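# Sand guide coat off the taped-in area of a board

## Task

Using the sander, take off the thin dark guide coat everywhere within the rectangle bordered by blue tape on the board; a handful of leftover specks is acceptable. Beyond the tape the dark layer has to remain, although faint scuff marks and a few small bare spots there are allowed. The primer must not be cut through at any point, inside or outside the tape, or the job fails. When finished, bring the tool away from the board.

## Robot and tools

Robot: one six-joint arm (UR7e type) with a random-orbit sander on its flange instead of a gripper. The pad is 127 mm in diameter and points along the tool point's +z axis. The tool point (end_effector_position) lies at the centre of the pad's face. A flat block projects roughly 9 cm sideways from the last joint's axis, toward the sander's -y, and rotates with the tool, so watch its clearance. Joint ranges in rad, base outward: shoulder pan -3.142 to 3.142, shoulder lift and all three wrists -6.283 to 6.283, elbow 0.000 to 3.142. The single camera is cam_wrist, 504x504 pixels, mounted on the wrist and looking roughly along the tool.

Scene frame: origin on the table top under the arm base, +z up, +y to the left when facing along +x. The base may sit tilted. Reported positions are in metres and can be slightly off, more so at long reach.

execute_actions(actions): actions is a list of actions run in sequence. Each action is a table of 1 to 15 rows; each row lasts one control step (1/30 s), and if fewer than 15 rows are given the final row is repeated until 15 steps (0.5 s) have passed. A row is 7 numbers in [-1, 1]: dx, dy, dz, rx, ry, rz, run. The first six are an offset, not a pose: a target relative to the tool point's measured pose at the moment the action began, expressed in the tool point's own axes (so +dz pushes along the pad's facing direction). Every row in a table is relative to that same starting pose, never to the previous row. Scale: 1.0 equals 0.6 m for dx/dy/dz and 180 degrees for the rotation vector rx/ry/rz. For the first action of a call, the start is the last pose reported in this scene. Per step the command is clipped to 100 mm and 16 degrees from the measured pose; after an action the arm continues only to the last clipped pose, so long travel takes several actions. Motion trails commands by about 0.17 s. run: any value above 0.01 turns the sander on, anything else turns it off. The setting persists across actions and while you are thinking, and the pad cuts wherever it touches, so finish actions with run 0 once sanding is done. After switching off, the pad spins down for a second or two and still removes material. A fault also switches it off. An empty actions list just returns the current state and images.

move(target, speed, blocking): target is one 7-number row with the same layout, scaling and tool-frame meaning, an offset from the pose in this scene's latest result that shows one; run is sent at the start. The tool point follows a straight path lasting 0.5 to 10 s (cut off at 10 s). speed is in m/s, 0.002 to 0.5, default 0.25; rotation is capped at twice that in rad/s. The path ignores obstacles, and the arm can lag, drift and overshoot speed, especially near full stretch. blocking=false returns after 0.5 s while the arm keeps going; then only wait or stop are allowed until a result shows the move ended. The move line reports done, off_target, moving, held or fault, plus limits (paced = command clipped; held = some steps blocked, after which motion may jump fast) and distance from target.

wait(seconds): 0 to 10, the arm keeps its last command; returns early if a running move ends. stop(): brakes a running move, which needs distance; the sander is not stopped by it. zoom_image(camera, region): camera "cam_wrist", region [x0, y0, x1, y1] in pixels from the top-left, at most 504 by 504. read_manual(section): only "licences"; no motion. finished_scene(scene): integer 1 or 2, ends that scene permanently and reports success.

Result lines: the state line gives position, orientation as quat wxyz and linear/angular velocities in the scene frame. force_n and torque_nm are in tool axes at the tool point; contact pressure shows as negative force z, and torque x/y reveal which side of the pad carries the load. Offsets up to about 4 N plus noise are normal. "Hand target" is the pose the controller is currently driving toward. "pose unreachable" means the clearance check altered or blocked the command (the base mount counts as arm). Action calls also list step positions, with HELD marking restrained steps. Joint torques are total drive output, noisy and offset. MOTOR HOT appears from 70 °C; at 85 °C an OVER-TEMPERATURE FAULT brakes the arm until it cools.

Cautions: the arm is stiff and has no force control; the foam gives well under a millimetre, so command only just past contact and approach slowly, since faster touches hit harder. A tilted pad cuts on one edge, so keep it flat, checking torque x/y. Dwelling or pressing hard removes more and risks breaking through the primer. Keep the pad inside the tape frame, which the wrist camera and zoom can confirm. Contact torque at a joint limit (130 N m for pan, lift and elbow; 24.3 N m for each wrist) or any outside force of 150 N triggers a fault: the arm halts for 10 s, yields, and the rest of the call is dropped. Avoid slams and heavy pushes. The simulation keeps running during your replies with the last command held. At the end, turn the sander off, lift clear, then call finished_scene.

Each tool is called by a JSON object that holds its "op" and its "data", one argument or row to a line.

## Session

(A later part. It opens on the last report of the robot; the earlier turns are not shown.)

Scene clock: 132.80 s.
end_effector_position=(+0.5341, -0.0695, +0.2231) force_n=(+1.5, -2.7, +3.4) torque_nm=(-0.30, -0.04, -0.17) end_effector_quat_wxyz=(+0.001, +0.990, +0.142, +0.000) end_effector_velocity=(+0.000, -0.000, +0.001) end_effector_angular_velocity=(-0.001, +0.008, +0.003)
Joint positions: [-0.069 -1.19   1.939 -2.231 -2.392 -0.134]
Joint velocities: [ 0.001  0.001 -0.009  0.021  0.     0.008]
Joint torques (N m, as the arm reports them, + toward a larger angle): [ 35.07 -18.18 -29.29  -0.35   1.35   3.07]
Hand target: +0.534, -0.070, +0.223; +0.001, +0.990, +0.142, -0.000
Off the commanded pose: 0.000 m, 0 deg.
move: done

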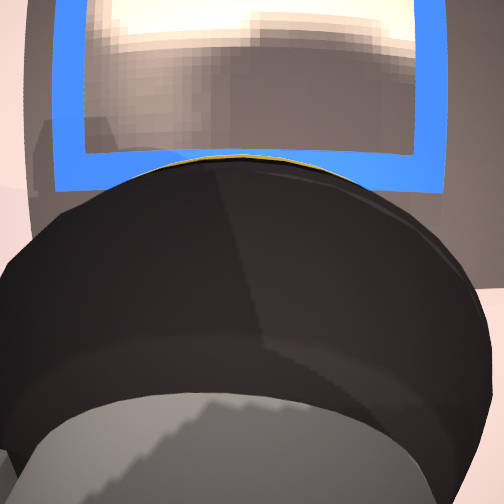

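{"op": "move", "data": {
  "target": [-0.12,-0.185,0.297,0.0056,0,0,0],
  "speed": 0.15
}}

{"op": "move", "data": {
  "target": [0,0,0.003,0,0,0,0],
  "speed": 0.005
}}

{"op": "move", "data": {
  "target": [0,0,0.001,0,0,0,0],
  "speed": 0.005
}}

Scene clock: 139.03 s.
end_effector_position=(+0.4341, +0.0164, +0.0448) force_n=(-1.2, +0.2, +3.9) torque_nm=(+0.06, +0.25, -0.14) end_effector_quat_wxyz=(-0.008, +0.990, +0.142, -0.001) end_effector_velocity=(+0.000, +0.001, -0.002) end_effector_angular_velocity=(+0.000, -0.005, -0.001)
Joint positions: [-0.218 -0.847  2.299 -3.086 -2.377 -0.345]
Joint velocities: [-0.002  0.009  0.001 -0.02   0.001 -0.008]
Joint torques (N m, as the arm reports them, + toward a larger angle): [ 15.52 -20.27  10.63  -4.09   1.62  -3.23]
Hand target: +0.434, +0.017, +0.045; -0.008, +0.990, +0.142, -0.001
Off the commanded pose: 0.000 m, 0 deg.
move: done

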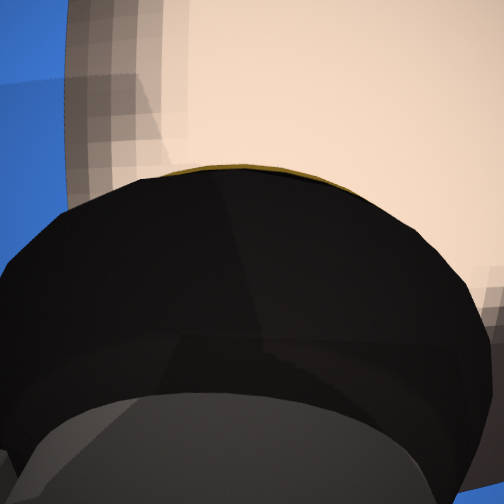

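Scene clock: 139.73 s.
end_effector_position=(+0.4341, +0.0164, +0.0432) force_n=(-0.7, +0.8, -18.1) torque_nm=(-0.51, -0.01, -0.33) end_effector_quat_wxyz=(-0.008, +0.990, +0.142, -0.001) end_effector_velocity=(-0.000, +0.000, -0.001) end_effector_angular_velocity=(+0.000, +0.001, +0.000)
Joint positions: [-0.221 -0.842  2.299 -3.093 -2.376 -0.35 ]
Joint velocities: [-0.001  0.002  0.    -0.003  0.    -0.001]
Joint torques (N m, as the arm reports them, + toward a larger angle): [  9.98 -14.33  -8.5   -2.75   2.11  -3.19]
Hand target: +0.434, +0.016, +0.043; -0.008, +0.990, +0.142, -0.001
Off the commanded pose: 0.000 m, 0 deg.
move: done

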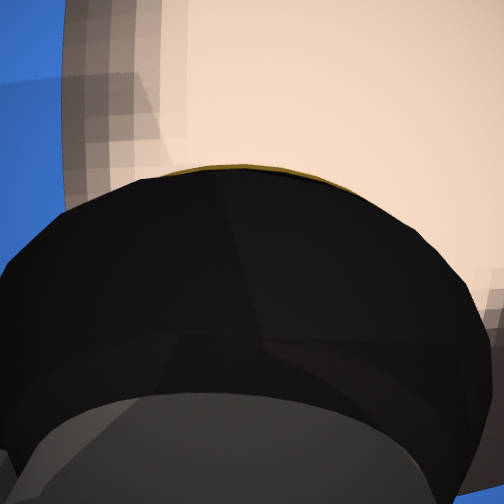

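Scene clock: 140.43 s.
end_effector_position=(+0.4340, +0.0165, +0.0426) force_n=(-4.3, -1.8, -38.6) torque_nm=(-0.96, +0.10, -0.20) end_effector_quat_wxyz=(-0.008, +0.990, +0.142, -0.001) end_effector_velocity=(+0.000, -0.000, -0.000) end_effector_angular_velocity=(-0.000, +0.000, -0.001)
Joint positions: [-0.221 -0.841  2.299 -3.096 -2.376 -0.351]
Joint velocities: [-0.001  0.    -0.    -0.001 -0.     0.   ]
Joint torques (N m, as the arm reports them, + toward a larger angle): [  4.03 -10.05 -11.19  -1.8    2.15  -2.87]
Hand target: +0.434, +0.016, +0.043; -0.008, +0.990, +0.142, -0.001
Off the commanded pose: 0.000 m, 0 deg.
move: done

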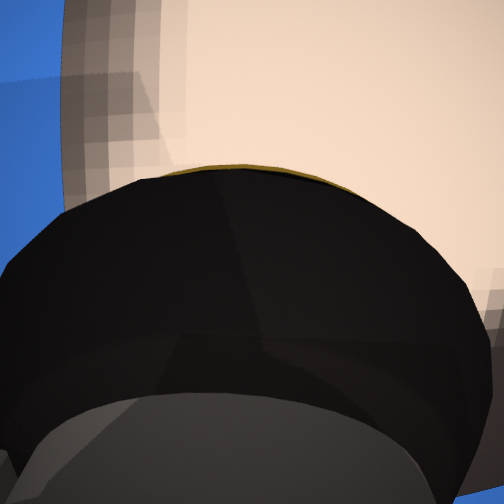

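{"op": "move", "data": {
  "target": [-0.005,0,-0.0003,-0.002,0,0,1],
  "speed": 0.003
}}

{"op": "move", "data": {
  "target": [0.24,0,-0.0005,0,0,0,1],
  "speed": 0.03
}}

{"op": "move", "data": {
  "target": [-0.12,0.2,-0.35,0,0,0,0]
}}

Scene clock: 144.60 s.
end_effector_position=(+0.4312, +0.0156, +0.0428) force_n=(-0.2, +0.6, -30.7) torque_nm=(-0.26, -0.39, -0.20) end_effector_quat_wxyz=(-0.005, +0.990, +0.142, -0.001) end_effector_velocity=(-0.001, -0.001, -0.000) end_effector_angular_velocity=(-0.003, +0.001, -0.000)
Joint positions: [-0.221 -0.84   2.307 -3.106 -2.382 -0.352]
Joint velocities: [-0.     0.     0.002 -0.002 -0.003  0.001]
Joint torques (N m, as the arm reports them, + toward a larger angle): [ 26.52 -10.89  14.58  -2.04  -0.81  -2.65]
Hand target: +0.431, +0.016, +0.043; -0.005, +0.990, +0.142, -0.001
Off the commanded pose: 0.000 m, 0 deg.
move: done

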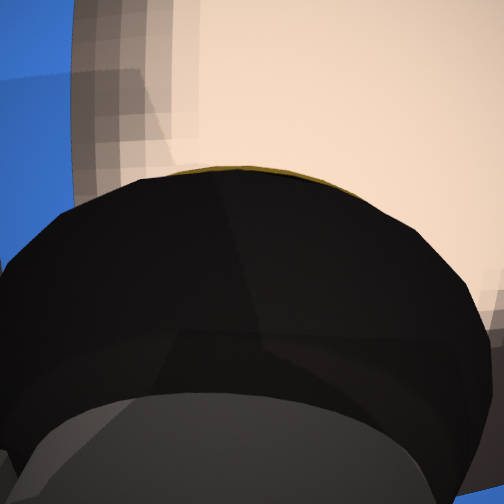

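Scene clock: 149.77 s.
end_effector_position=(+0.5692, +0.0559, +0.0430) force_n=(+2.5, -4.1, -30.2) torque_nm=(-1.02, -0.24, -0.16) end_effector_quat_wxyz=(-0.005, +0.990, +0.142, -0.001) end_effector_velocity=(+0.002, +0.001, +0.000) end_effector_angular_velocity=(-0.001, +0.002, +0.002)
Joint positions: [-0.16  -0.693  1.889 -2.772 -2.384 -0.264]
Joint velocities: [ 0.001  0.003 -0.007  0.008 -0.001  0.002]
Joint torques (N m, as the arm reports them, + toward a larger angle): [ 30.24 -15.97 -15.62   1.48  -0.44   3.03]
Hand target: +0.569, +0.056, +0.043; -0.005, +0.990, +0.142, -0.001
Off the commanded pose: 0.000 m, 0 deg.
move: done

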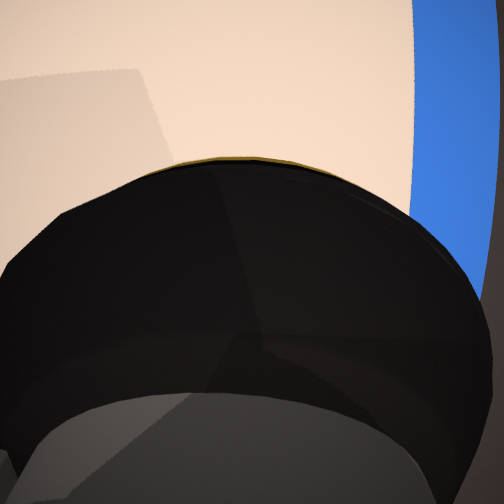

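Scene clock: 151.47 s.
end_effector_position=(+0.5344, -0.0812, +0.2519) force_n=(-0.7, +2.0, +1.0) torque_nm=(+0.08, +0.18, -0.07) end_effector_quat_wxyz=(-0.005, +0.990, +0.142, -0.001) end_effector_velocity=(-0.001, -0.000, +0.002) end_effector_angular_velocity=(-0.000, +0.001, +0.002)
Joint positions: [-0.048 -1.234  1.896 -2.121 -2.378 -0.102]
Joint velocities: [ 0.003 -0.003 -0.002  0.01   0.     0.003]
Joint torques (N m, as the arm reports them, + toward a larger angle): [ 34.23 -30.7  -31.33  -0.49   1.53   2.96]
Hand target: +0.534, -0.081, +0.252; -0.005, +0.990, +0.142, -0.001
Off the commanded pose: 0.000 m, 0 deg.
move: done

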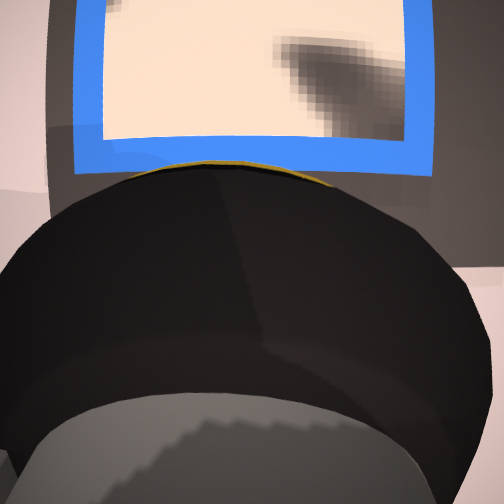

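{"op": "move", "data": {
  "target": [0.126,-0.2,0.346,0,-0.003,0,0],
  "speed": 0.15
}}

{"op": "move", "data": {
  "target": [0,0,0.0036,0,0,0,1],
  "speed": 0.005
}}

{"op": "wait", "data": {
  "seconds": 2
}}

{"op": "move", "data": {
  "target": [-0.12,0.15,-0.45,0,0,0,0]
}}

Scene clock: 157.27 s.
end_effector_position=(+0.5726, +0.0569, +0.0455) force_n=(-1.4, -1.4, +1.1) torque_nm=(-0.17, +0.28, -0.07) end_effector_quat_wxyz=(-0.004, +0.990, +0.142, -0.005) end_effector_velocity=(+0.002, +0.001, -0.002) end_effector_angular_velocity=(-0.000, -0.001, -0.001)
Joint positions: [-0.155 -0.693  1.873 -2.737 -2.387 -0.248]
Joint velocities: [-0.002  0.006 -0.005 -0.005 -0.    -0.002]
Joint torques (N m, as the arm reports them, + toward a larger angle): [ 23.39 -27.15 -22.28  -3.93  -1.15  -3.02]
Hand target: +0.573, +0.057, +0.045; -0.004, +0.990, +0.142, -0.005
Off the commanded pose: 0.000 m, 0 deg.
move: done

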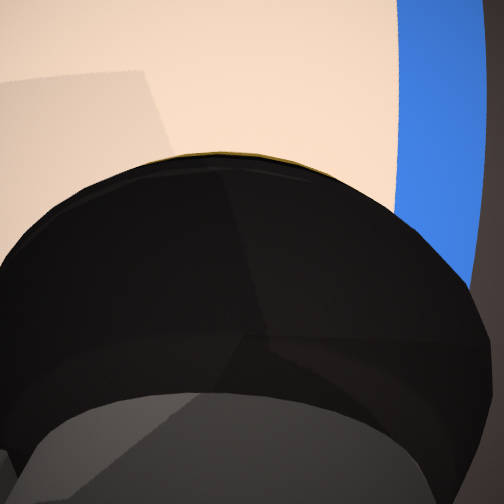

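Scene clock: 157.97 s.
end_effector_position=(+0.5727, +0.0569, +0.0435) force_n=(+2.2, -0.2, -13.6) torque_nm=(-0.40, +0.16, -0.22) end_effector_quat_wxyz=(-0.004, +0.990, +0.142, -0.005) end_effector_velocity=(-0.001, +0.000, -0.002) end_effector_angular_velocity=(-0.000, +0.002, -0.000)
Joint positions: [-0.158 -0.69   1.872 -2.744 -2.387 -0.251]
Joint velocities: [-0.002  0.002  0.001 -0.002 -0.    -0.   ]
Joint torques (N m, as the arm reports them, + toward a larger angle): [ 16.77 -21.08   0.8   -2.66  -0.63  -2.67]
Hand target: +0.573, +0.057, +0.043; -0.004, +0.990, +0.142, -0.005
Off the commanded pose: 0.000 m, 0 deg.
move: done

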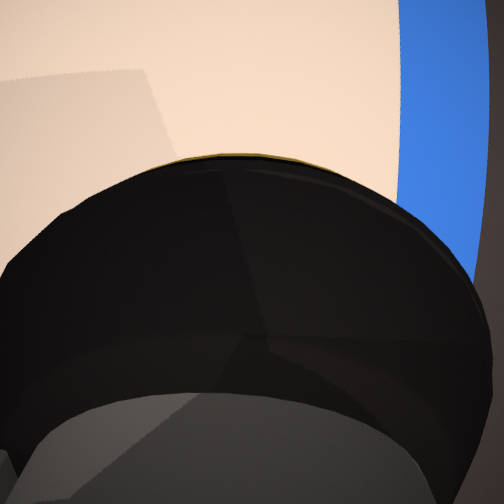

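Scene clock: 159.97 s.
end_effector_position=(+0.5726, +0.0569, +0.0433) force_n=(-4.7, +1.0, -20.4) torque_nm=(-0.11, +0.96, -0.19) end_effector_quat_wxyz=(-0.004, +0.990, +0.142, -0.005) end_effector_velocity=(+0.000, +0.000, +0.001) end_effector_angular_velocity=(-0.000, -0.002, -0.001)
Joint positions: [-0.158 -0.689  1.873 -2.744 -2.387 -0.252]
Joint velocities: [ 0.001  0.    -0.001 -0.001 -0.     0.001]
Joint torques (N m, as the arm reports them, + toward a larger angle): [ 14.21 -19.17   8.47  -0.77   0.97  -2.41]
Hand target: +0.573, +0.057, +0.043; -0.004, +0.990, +0.142, -0.005
Off the commanded pose: 0.000 m, 0 deg.
wait: 2.00 s; no rest ("run" is on)

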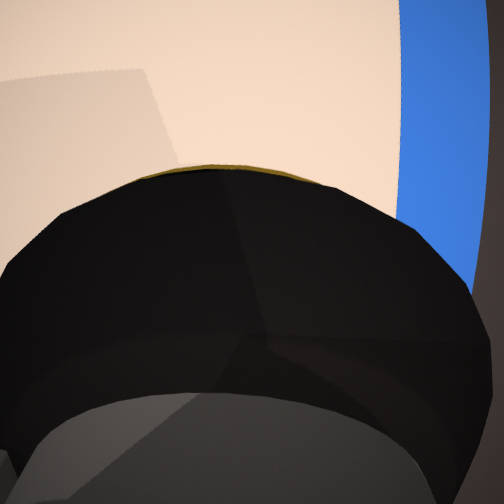

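Scene clock: 161.80 s.
end_effector_position=(+0.5319, -0.0513, +0.3130) force_n=(-0.9, +0.5, +1.8) torque_nm=(+0.11, +0.32, -0.13) end_effector_quat_wxyz=(-0.004, +0.990, +0.142, -0.005) end_effector_velocity=(-0.001, +0.000, +0.003) end_effector_angular_velocity=(-0.001, +0.002, +0.001)
Joint positions: [ 0.067 -1.221  1.778 -1.886 -2.358  0.07 ]
Joint velocities: [ 0.004 -0.002 -0.005  0.015  0.001  0.007]
Joint torques (N m, as the arm reports them, + toward a larger angle): [ 34.53 -29.47 -33.68  -0.5    1.69   2.78]
Hand target: +0.532, -0.051, +0.313; -0.004, +0.990, +0.142, -0.005
Off the commanded pose: 0.000 m, 0 deg.
move: done

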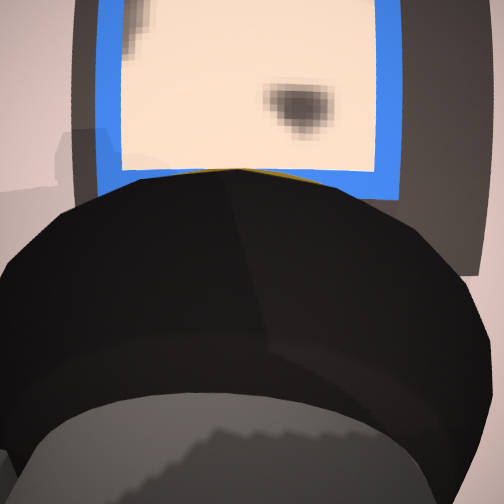

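{"op": "move", "data": {
  "target": [0.043,-0.202,0.446,0.002,-0.002,0,0],
  "speed": 0.15
}}

{"op": "move", "data": {
  "target": [0,0,0.004,0,0,0,1],
  "speed": 0.005
}}

{"op": "move", "data": {
  "target": [-0.02,-0.017,0,0,0,0,1],
  "speed": 0.01
}}

{"op": "move", "data": {
  "target": [-0.02,0.2,-0.45,0,0,0,0]
}}

Scene clock: 169.67 s.
end_effector_position=(+0.5196, +0.0739, +0.0464) force_n=(-3.2, -0.1, +0.6) torque_nm=(-0.11, +0.38, -0.22) end_effector_quat_wxyz=(-0.007, +0.990, +0.142, -0.009) end_effector_velocity=(-0.000, +0.001, -0.003) end_effector_angular_velocity=(+0.000, +0.001, -0.001)
Joint positions: [-0.132 -0.711  2.005 -2.816 -2.381 -0.206]
Joint velocities: [-0.004  0.007 -0.    -0.009  0.    -0.003]
Joint torques (N m, as the arm reports them, + toward a larger angle): [ 20.78 -26.13 -20.73  -4.23  -0.35  -2.99]
Hand target: +0.520, +0.074, +0.046; -0.007, +0.990, +0.142, -0.009
Off the commanded pose: 0.000 m, 0 deg.
move: done

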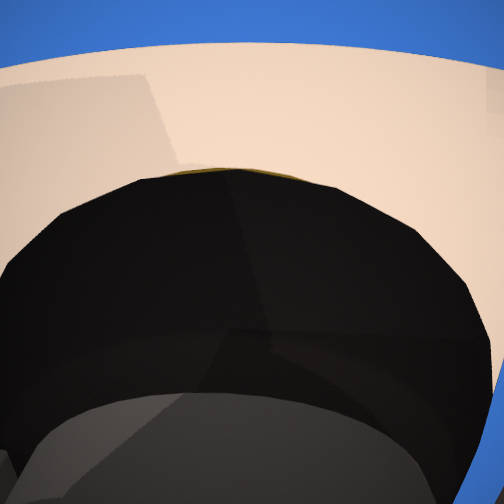

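Scene clock: 170.37 s.
end_effector_position=(+0.5197, +0.0739, +0.0442) force_n=(-0.5, -3.7, -1.7) torque_nm=(-0.58, +0.26, -0.23) end_effector_quat_wxyz=(-0.007, +0.990, +0.142, -0.009) end_effector_velocity=(+0.000, -0.000, -0.001) end_effector_angular_velocity=(-0.000, +0.000, +0.000)
Joint positions: [-0.135 -0.707  2.005 -2.824 -2.381 -0.21 ]
Joint velocities: [-0.002  0.002 -0.001 -0.003 -0.    -0.003]
Joint torques (N m, as the arm reports them, + toward a larger angle): [ 18.95 -23.89   0.4   -3.65  -0.76  -3.05]
Hand target: +0.520, +0.074, +0.044; -0.007, +0.990, +0.142, -0.009
Off the commanded pose: 0.000 m, 0 deg.
move: done

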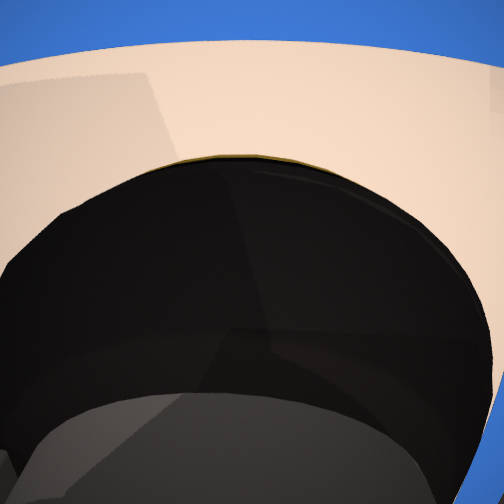

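Scene clock: 172.17 s.
end_effector_position=(+0.5056, +0.0802, +0.0446) force_n=(-0.2, +1.4, -1.5) torque_nm=(-0.04, -0.12, -0.18) end_effector_quat_wxyz=(-0.007, +0.990, +0.142, -0.009) end_effector_velocity=(-0.003, +0.001, +0.000) end_effector_angular_velocity=(+0.000, -0.001, +0.000)
Joint positions: [-0.125 -0.706  2.038 -2.847 -2.381 -0.196]
Joint velocities: [ 0.003  0.     0.006 -0.005  0.     0.002]
Joint torques (N m, as the arm reports them, + toward a larger angle): [ 38.86 -23.94   9.09  -3.85   1.51   2.75]
Hand target: +0.505, +0.080, +0.045; -0.007, +0.990, +0.142, -0.009
Off the commanded pose: 0.000 m, 0 deg.
move: done

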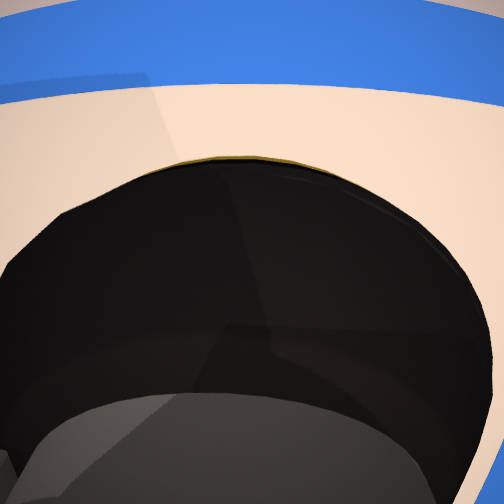

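Scene clock: 174.00 s.
end_effector_position=(+0.5328, -0.0411, +0.3127) force_n=(-0.7, -0.7, -0.2) torque_nm=(-0.07, +0.13, -0.06) end_effector_quat_wxyz=(-0.007, +0.990, +0.142, -0.009) end_effector_velocity=(+0.000, -0.000, +0.003) end_effector_angular_velocity=(-0.001, +0.003, +0.002)
Joint positions: [ 0.076 -1.203  1.768 -1.878 -2.349  0.087]
Joint velocities: [ 0.004  0.    -0.009  0.017  0.001  0.007]
Joint torques (N m, as the arm reports them, + toward a larger angle): [ 33.23 -30.1  -31.22   0.     1.65   2.97]
Hand target: +0.533, -0.041, +0.313; -0.007, +0.990, +0.142, -0.009
Off the commanded pose: 0.000 m, 0 deg.
move: done

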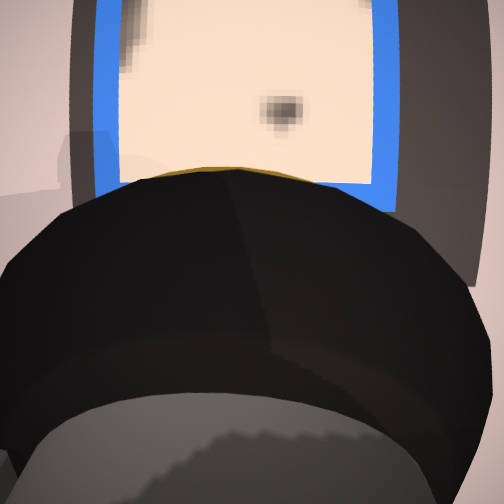

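{"op": "move", "data": {
  "target": [0.025,-0.2,0.447,0,0,0,0],
  "speed": 0.15
}}

{"op": "move", "data": {
  "target": [0,0,0.0042,0,0,0,1],
  "speed": 0.005
}}

{"op": "move", "data": {
  "target": [-0.015,0,0.0003,0,0,0,1],
  "speed": 0.008
}}

{"op": "move", "data": {
  "target": [0,0.17,-0.45,0,0,0,0]
}}

Scene clock: 179.83 s.
end_effector_position=(+0.5085, +0.0811, +0.0463) force_n=(-0.2, -1.6, +2.5) torque_nm=(-0.18, +0.15, -0.03) end_effector_quat_wxyz=(-0.007, +0.990, +0.142, -0.009) end_effector_velocity=(+0.000, +0.001, -0.002) end_effector_angular_velocity=(+0.000, -0.002, -0.000)
Joint positions: [-0.122 -0.706  2.029 -2.835 -2.381 -0.191]
Joint velocities: [-0.002  0.007 -0.    -0.011  0.    -0.004]
Joint torques (N m, as the arm reports them, + toward a larger angle): [ 21.2  -25.23 -20.73  -4.15  -1.    -2.92]
Hand target: +0.509, +0.081, +0.046; -0.007, +0.990, +0.142, -0.008
Off the commanded pose: 0.000 m, 0 deg.
move: done

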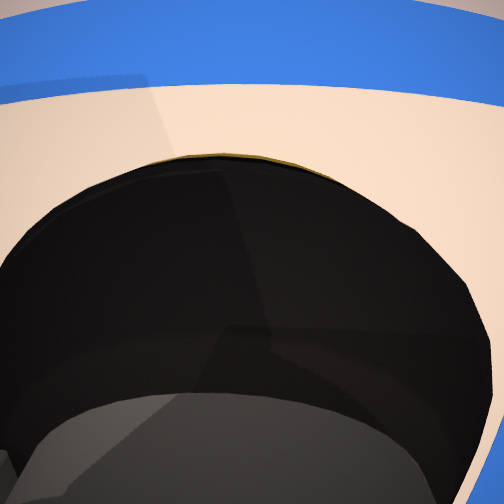

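Scene clock: 180.57 s.
end_effector_position=(+0.5086, +0.0811, +0.0440) force_n=(-3.6, +0.2, -8.9) torque_nm=(-0.10, +0.50, -0.17) end_effector_quat_wxyz=(-0.007, +0.990, +0.142, -0.008) end_effector_velocity=(-0.001, +0.000, -0.002) end_effector_angular_velocity=(+0.000, +0.002, +0.002)
Joint positions: [-0.125 -0.702  2.029 -2.843 -2.381 -0.196]
Joint velocities: [-0.002  0.002  0.001 -0.002  0.    -0.003]
Joint torques (N m, as the arm reports them, + toward a larger angle): [ 17.96 -20.49  -1.21  -3.1   -0.97  -2.91]
Hand target: +0.508, +0.081, +0.044; -0.007, +0.990, +0.142, -0.009
Off the commanded pose: 0.000 m, 0 deg.
move: done

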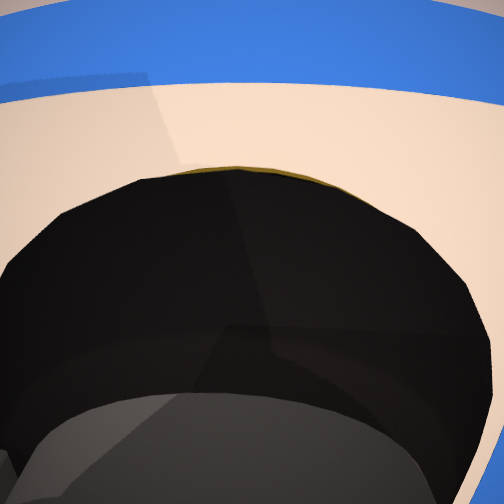

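Scene clock: 181.90 s.
end_effector_position=(+0.5002, +0.0786, +0.0439) force_n=(+0.4, -0.2, -7.9) torque_nm=(-0.46, +0.69, -0.13) end_effector_quat_wxyz=(-0.007, +0.990, +0.142, -0.008) end_effector_velocity=(-0.000, -0.000, +0.001) end_effector_angular_velocity=(+0.001, -0.004, -0.001)
Joint positions: [-0.128 -0.71   2.055 -2.862 -2.381 -0.2  ]
Joint velocities: [ 0.002 -0.002  0.003 -0.005  0.    -0.001]
Joint torques (N m, as the arm reports them, + toward a larger angle): [ 16.44 -34.03   8.72  -3.19  -0.84  -2.59]
Hand target: +0.500, +0.079, +0.044; -0.007, +0.990, +0.142, -0.008
Off the commanded pose: 0.000 m, 0 deg.
move: done

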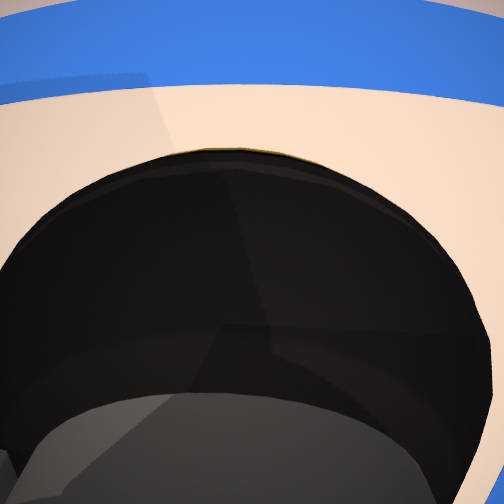

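Scene clock: 183.70 s.
end_effector_position=(+0.5337, -0.0222, +0.3122) force_n=(-1.3, -1.2, +1.8) torque_nm=(-0.08, +0.28, -0.11) end_effector_quat_wxyz=(-0.007, +0.990, +0.142, -0.008) end_effector_velocity=(+0.001, -0.001, +0.003) end_effector_angular_velocity=(-0.001, +0.003, -0.000)
Joint positions: [ 0.096 -1.171  1.759 -1.882 -2.344  0.114]
Joint velocities: [ 0.002 -0.    -0.009  0.016  0.001  0.007]
Joint torques (N m, as the arm reports them, + toward a larger angle): [ 34.94 -16.64 -31.43  -0.32   1.56   2.69]
Hand target: +0.534, -0.022, +0.312; -0.007, +0.990, +0.142, -0.009
Off the commanded pose: 0.000 m, 0 deg.
move: done

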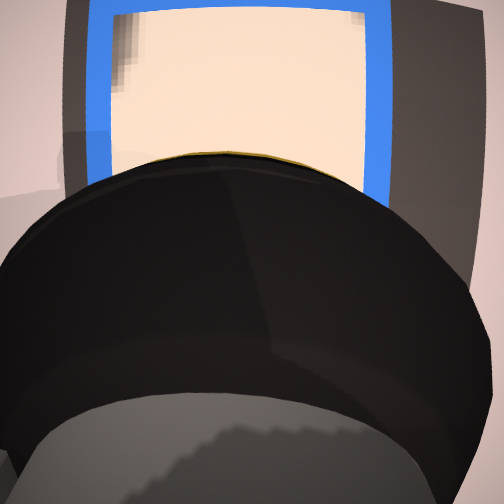

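{"op": "move", "data": {
  "target": [-0.139,-0.232,0.4503,-0.0056,0.0065,0,0],
  "speed": 0.15
}}

{"op": "move", "data": {
  "target": [0,0,0.0043,0,0,0,1],
  "speed": 0.005
}}

{"op": "move", "data": {
  "target": [0,0.03,0,0,0,0,1],
  "speed": 0.008
}}

{"op": "move", "data": {
  "target": [0.1,0.2,-0.45,0,0,0,0]
}}

Scene clock: 190.63 s.
end_effector_position=(+0.4099, +0.0909, +0.0456) force_n=(+1.2, +2.3, +3.3) torque_nm=(+0.28, -0.26, -0.11) end_effector_quat_wxyz=(+0.000, +0.990, +0.142, +0.003) end_effector_velocity=(-0.001, +0.001, -0.003) end_effector_angular_velocity=(+0.001, -0.004, +0.001)
Joint positions: [-0.09  -0.707  2.284 -3.09  -2.392 -0.17 ]
Joint velocities: [-0.003  0.01   0.002 -0.022  0.    -0.009]
Joint torques (N m, as the arm reports them, + toward a larger angle): [ 14.72 -21.67  10.58  -4.21   0.95  -2.89]
Hand target: +0.410, +0.091, +0.045; +0.000, +0.990, +0.142, +0.003
Off the commanded pose: 0.000 m, 0 deg.
move: done

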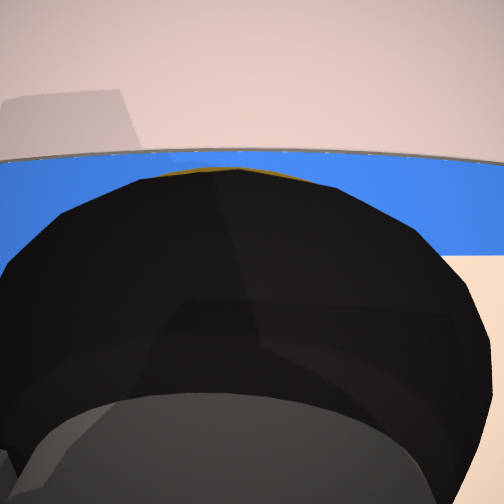

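Scene clock: 191.37 s.
end_effector_position=(+0.4098, +0.0909, +0.0432) force_n=(+0.7, +0.5, -13.1) torque_nm=(+0.06, -0.33, -0.22) end_effector_quat_wxyz=(+0.000, +0.990, +0.142, +0.003) end_effector_velocity=(-0.001, +0.000, -0.001) end_effector_angular_velocity=(-0.000, -0.000, +0.001)
Joint positions: [-0.094 -0.7    2.284 -3.101 -2.393 -0.176]
Joint velocities: [-0.001  0.003  0.001 -0.005 -0.    -0.002]
Joint torques (N m, as the arm reports them, + toward a larger angle): [ 13.22 -16.46 -13.38  -3.19  -0.98  -3.26]
Hand target: +0.410, +0.091, +0.043; +0.000, +0.990, +0.142, +0.003
Off the commanded pose: 0.000 m, 0 deg.
move: done

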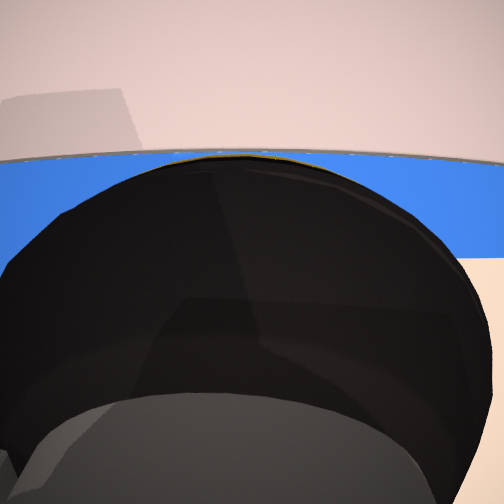

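Scene clock: 193.83 s.
end_effector_position=(+0.4148, +0.0738, +0.0432) force_n=(-0.7, -2.2, -12.3) torque_nm=(-0.14, -0.26, -0.24) end_effector_quat_wxyz=(+0.000, +0.990, +0.142, +0.003) end_effector_velocity=(+0.000, -0.002, -0.000) end_effector_angular_velocity=(-0.000, +0.000, -0.000)
Joint positions: [-0.123 -0.73   2.292 -3.11  -2.394 -0.218]
Joint velocities: [-0.004 -0.003  0.002 -0.002 -0.    -0.005]
Joint torques (N m, as the arm reports them, + toward a larger angle): [ 11.67 -30.27  12.77  -3.38  -0.89  -3.11]
Hand target: +0.415, +0.074, +0.043; +0.000, +0.990, +0.142, +0.003
Off the commanded pose: 0.000 m, 0 deg.
move: done

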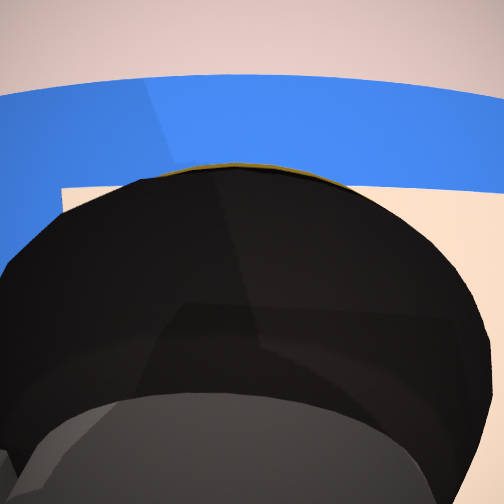

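Scene clock: 195.70 s.
end_effector_position=(+0.5043, -0.0244, +0.3137) force_n=(+0.7, +0.0, +2.6) torque_nm=(-0.02, -0.06, -0.19) end_effector_quat_wxyz=(+0.000, +0.990, +0.142, +0.003) end_effector_velocity=(+0.001, -0.000, +0.002) end_effector_angular_velocity=(-0.001, +0.004, -0.002)
Joint positions: [ 0.115 -1.232  1.851 -1.921 -2.359  0.122]
Joint velocities: [ 0.002  0.002 -0.011  0.016  0.001  0.009]
Joint torques (N m, as the arm reports them, + toward a larger angle): [ 32.99 -16.12 -32.76  -0.52   1.46   2.76]
Hand target: +0.504, -0.024, +0.314; +0.000, +0.990, +0.142, +0.003
Off the commanded pose: 0.000 m, 0 deg.
move: done

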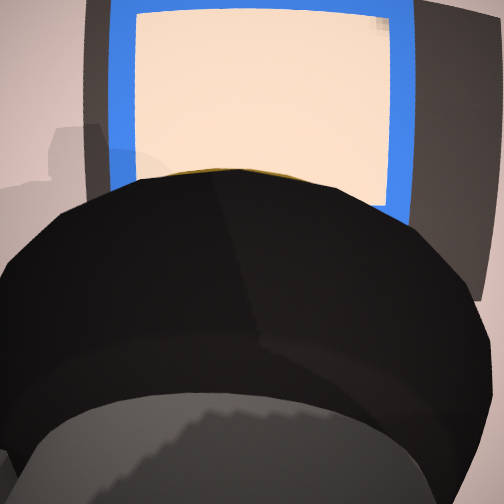

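{"op": "finished_scene", "data": {
  "scene": 1
}}

The scene is finished: the task was done.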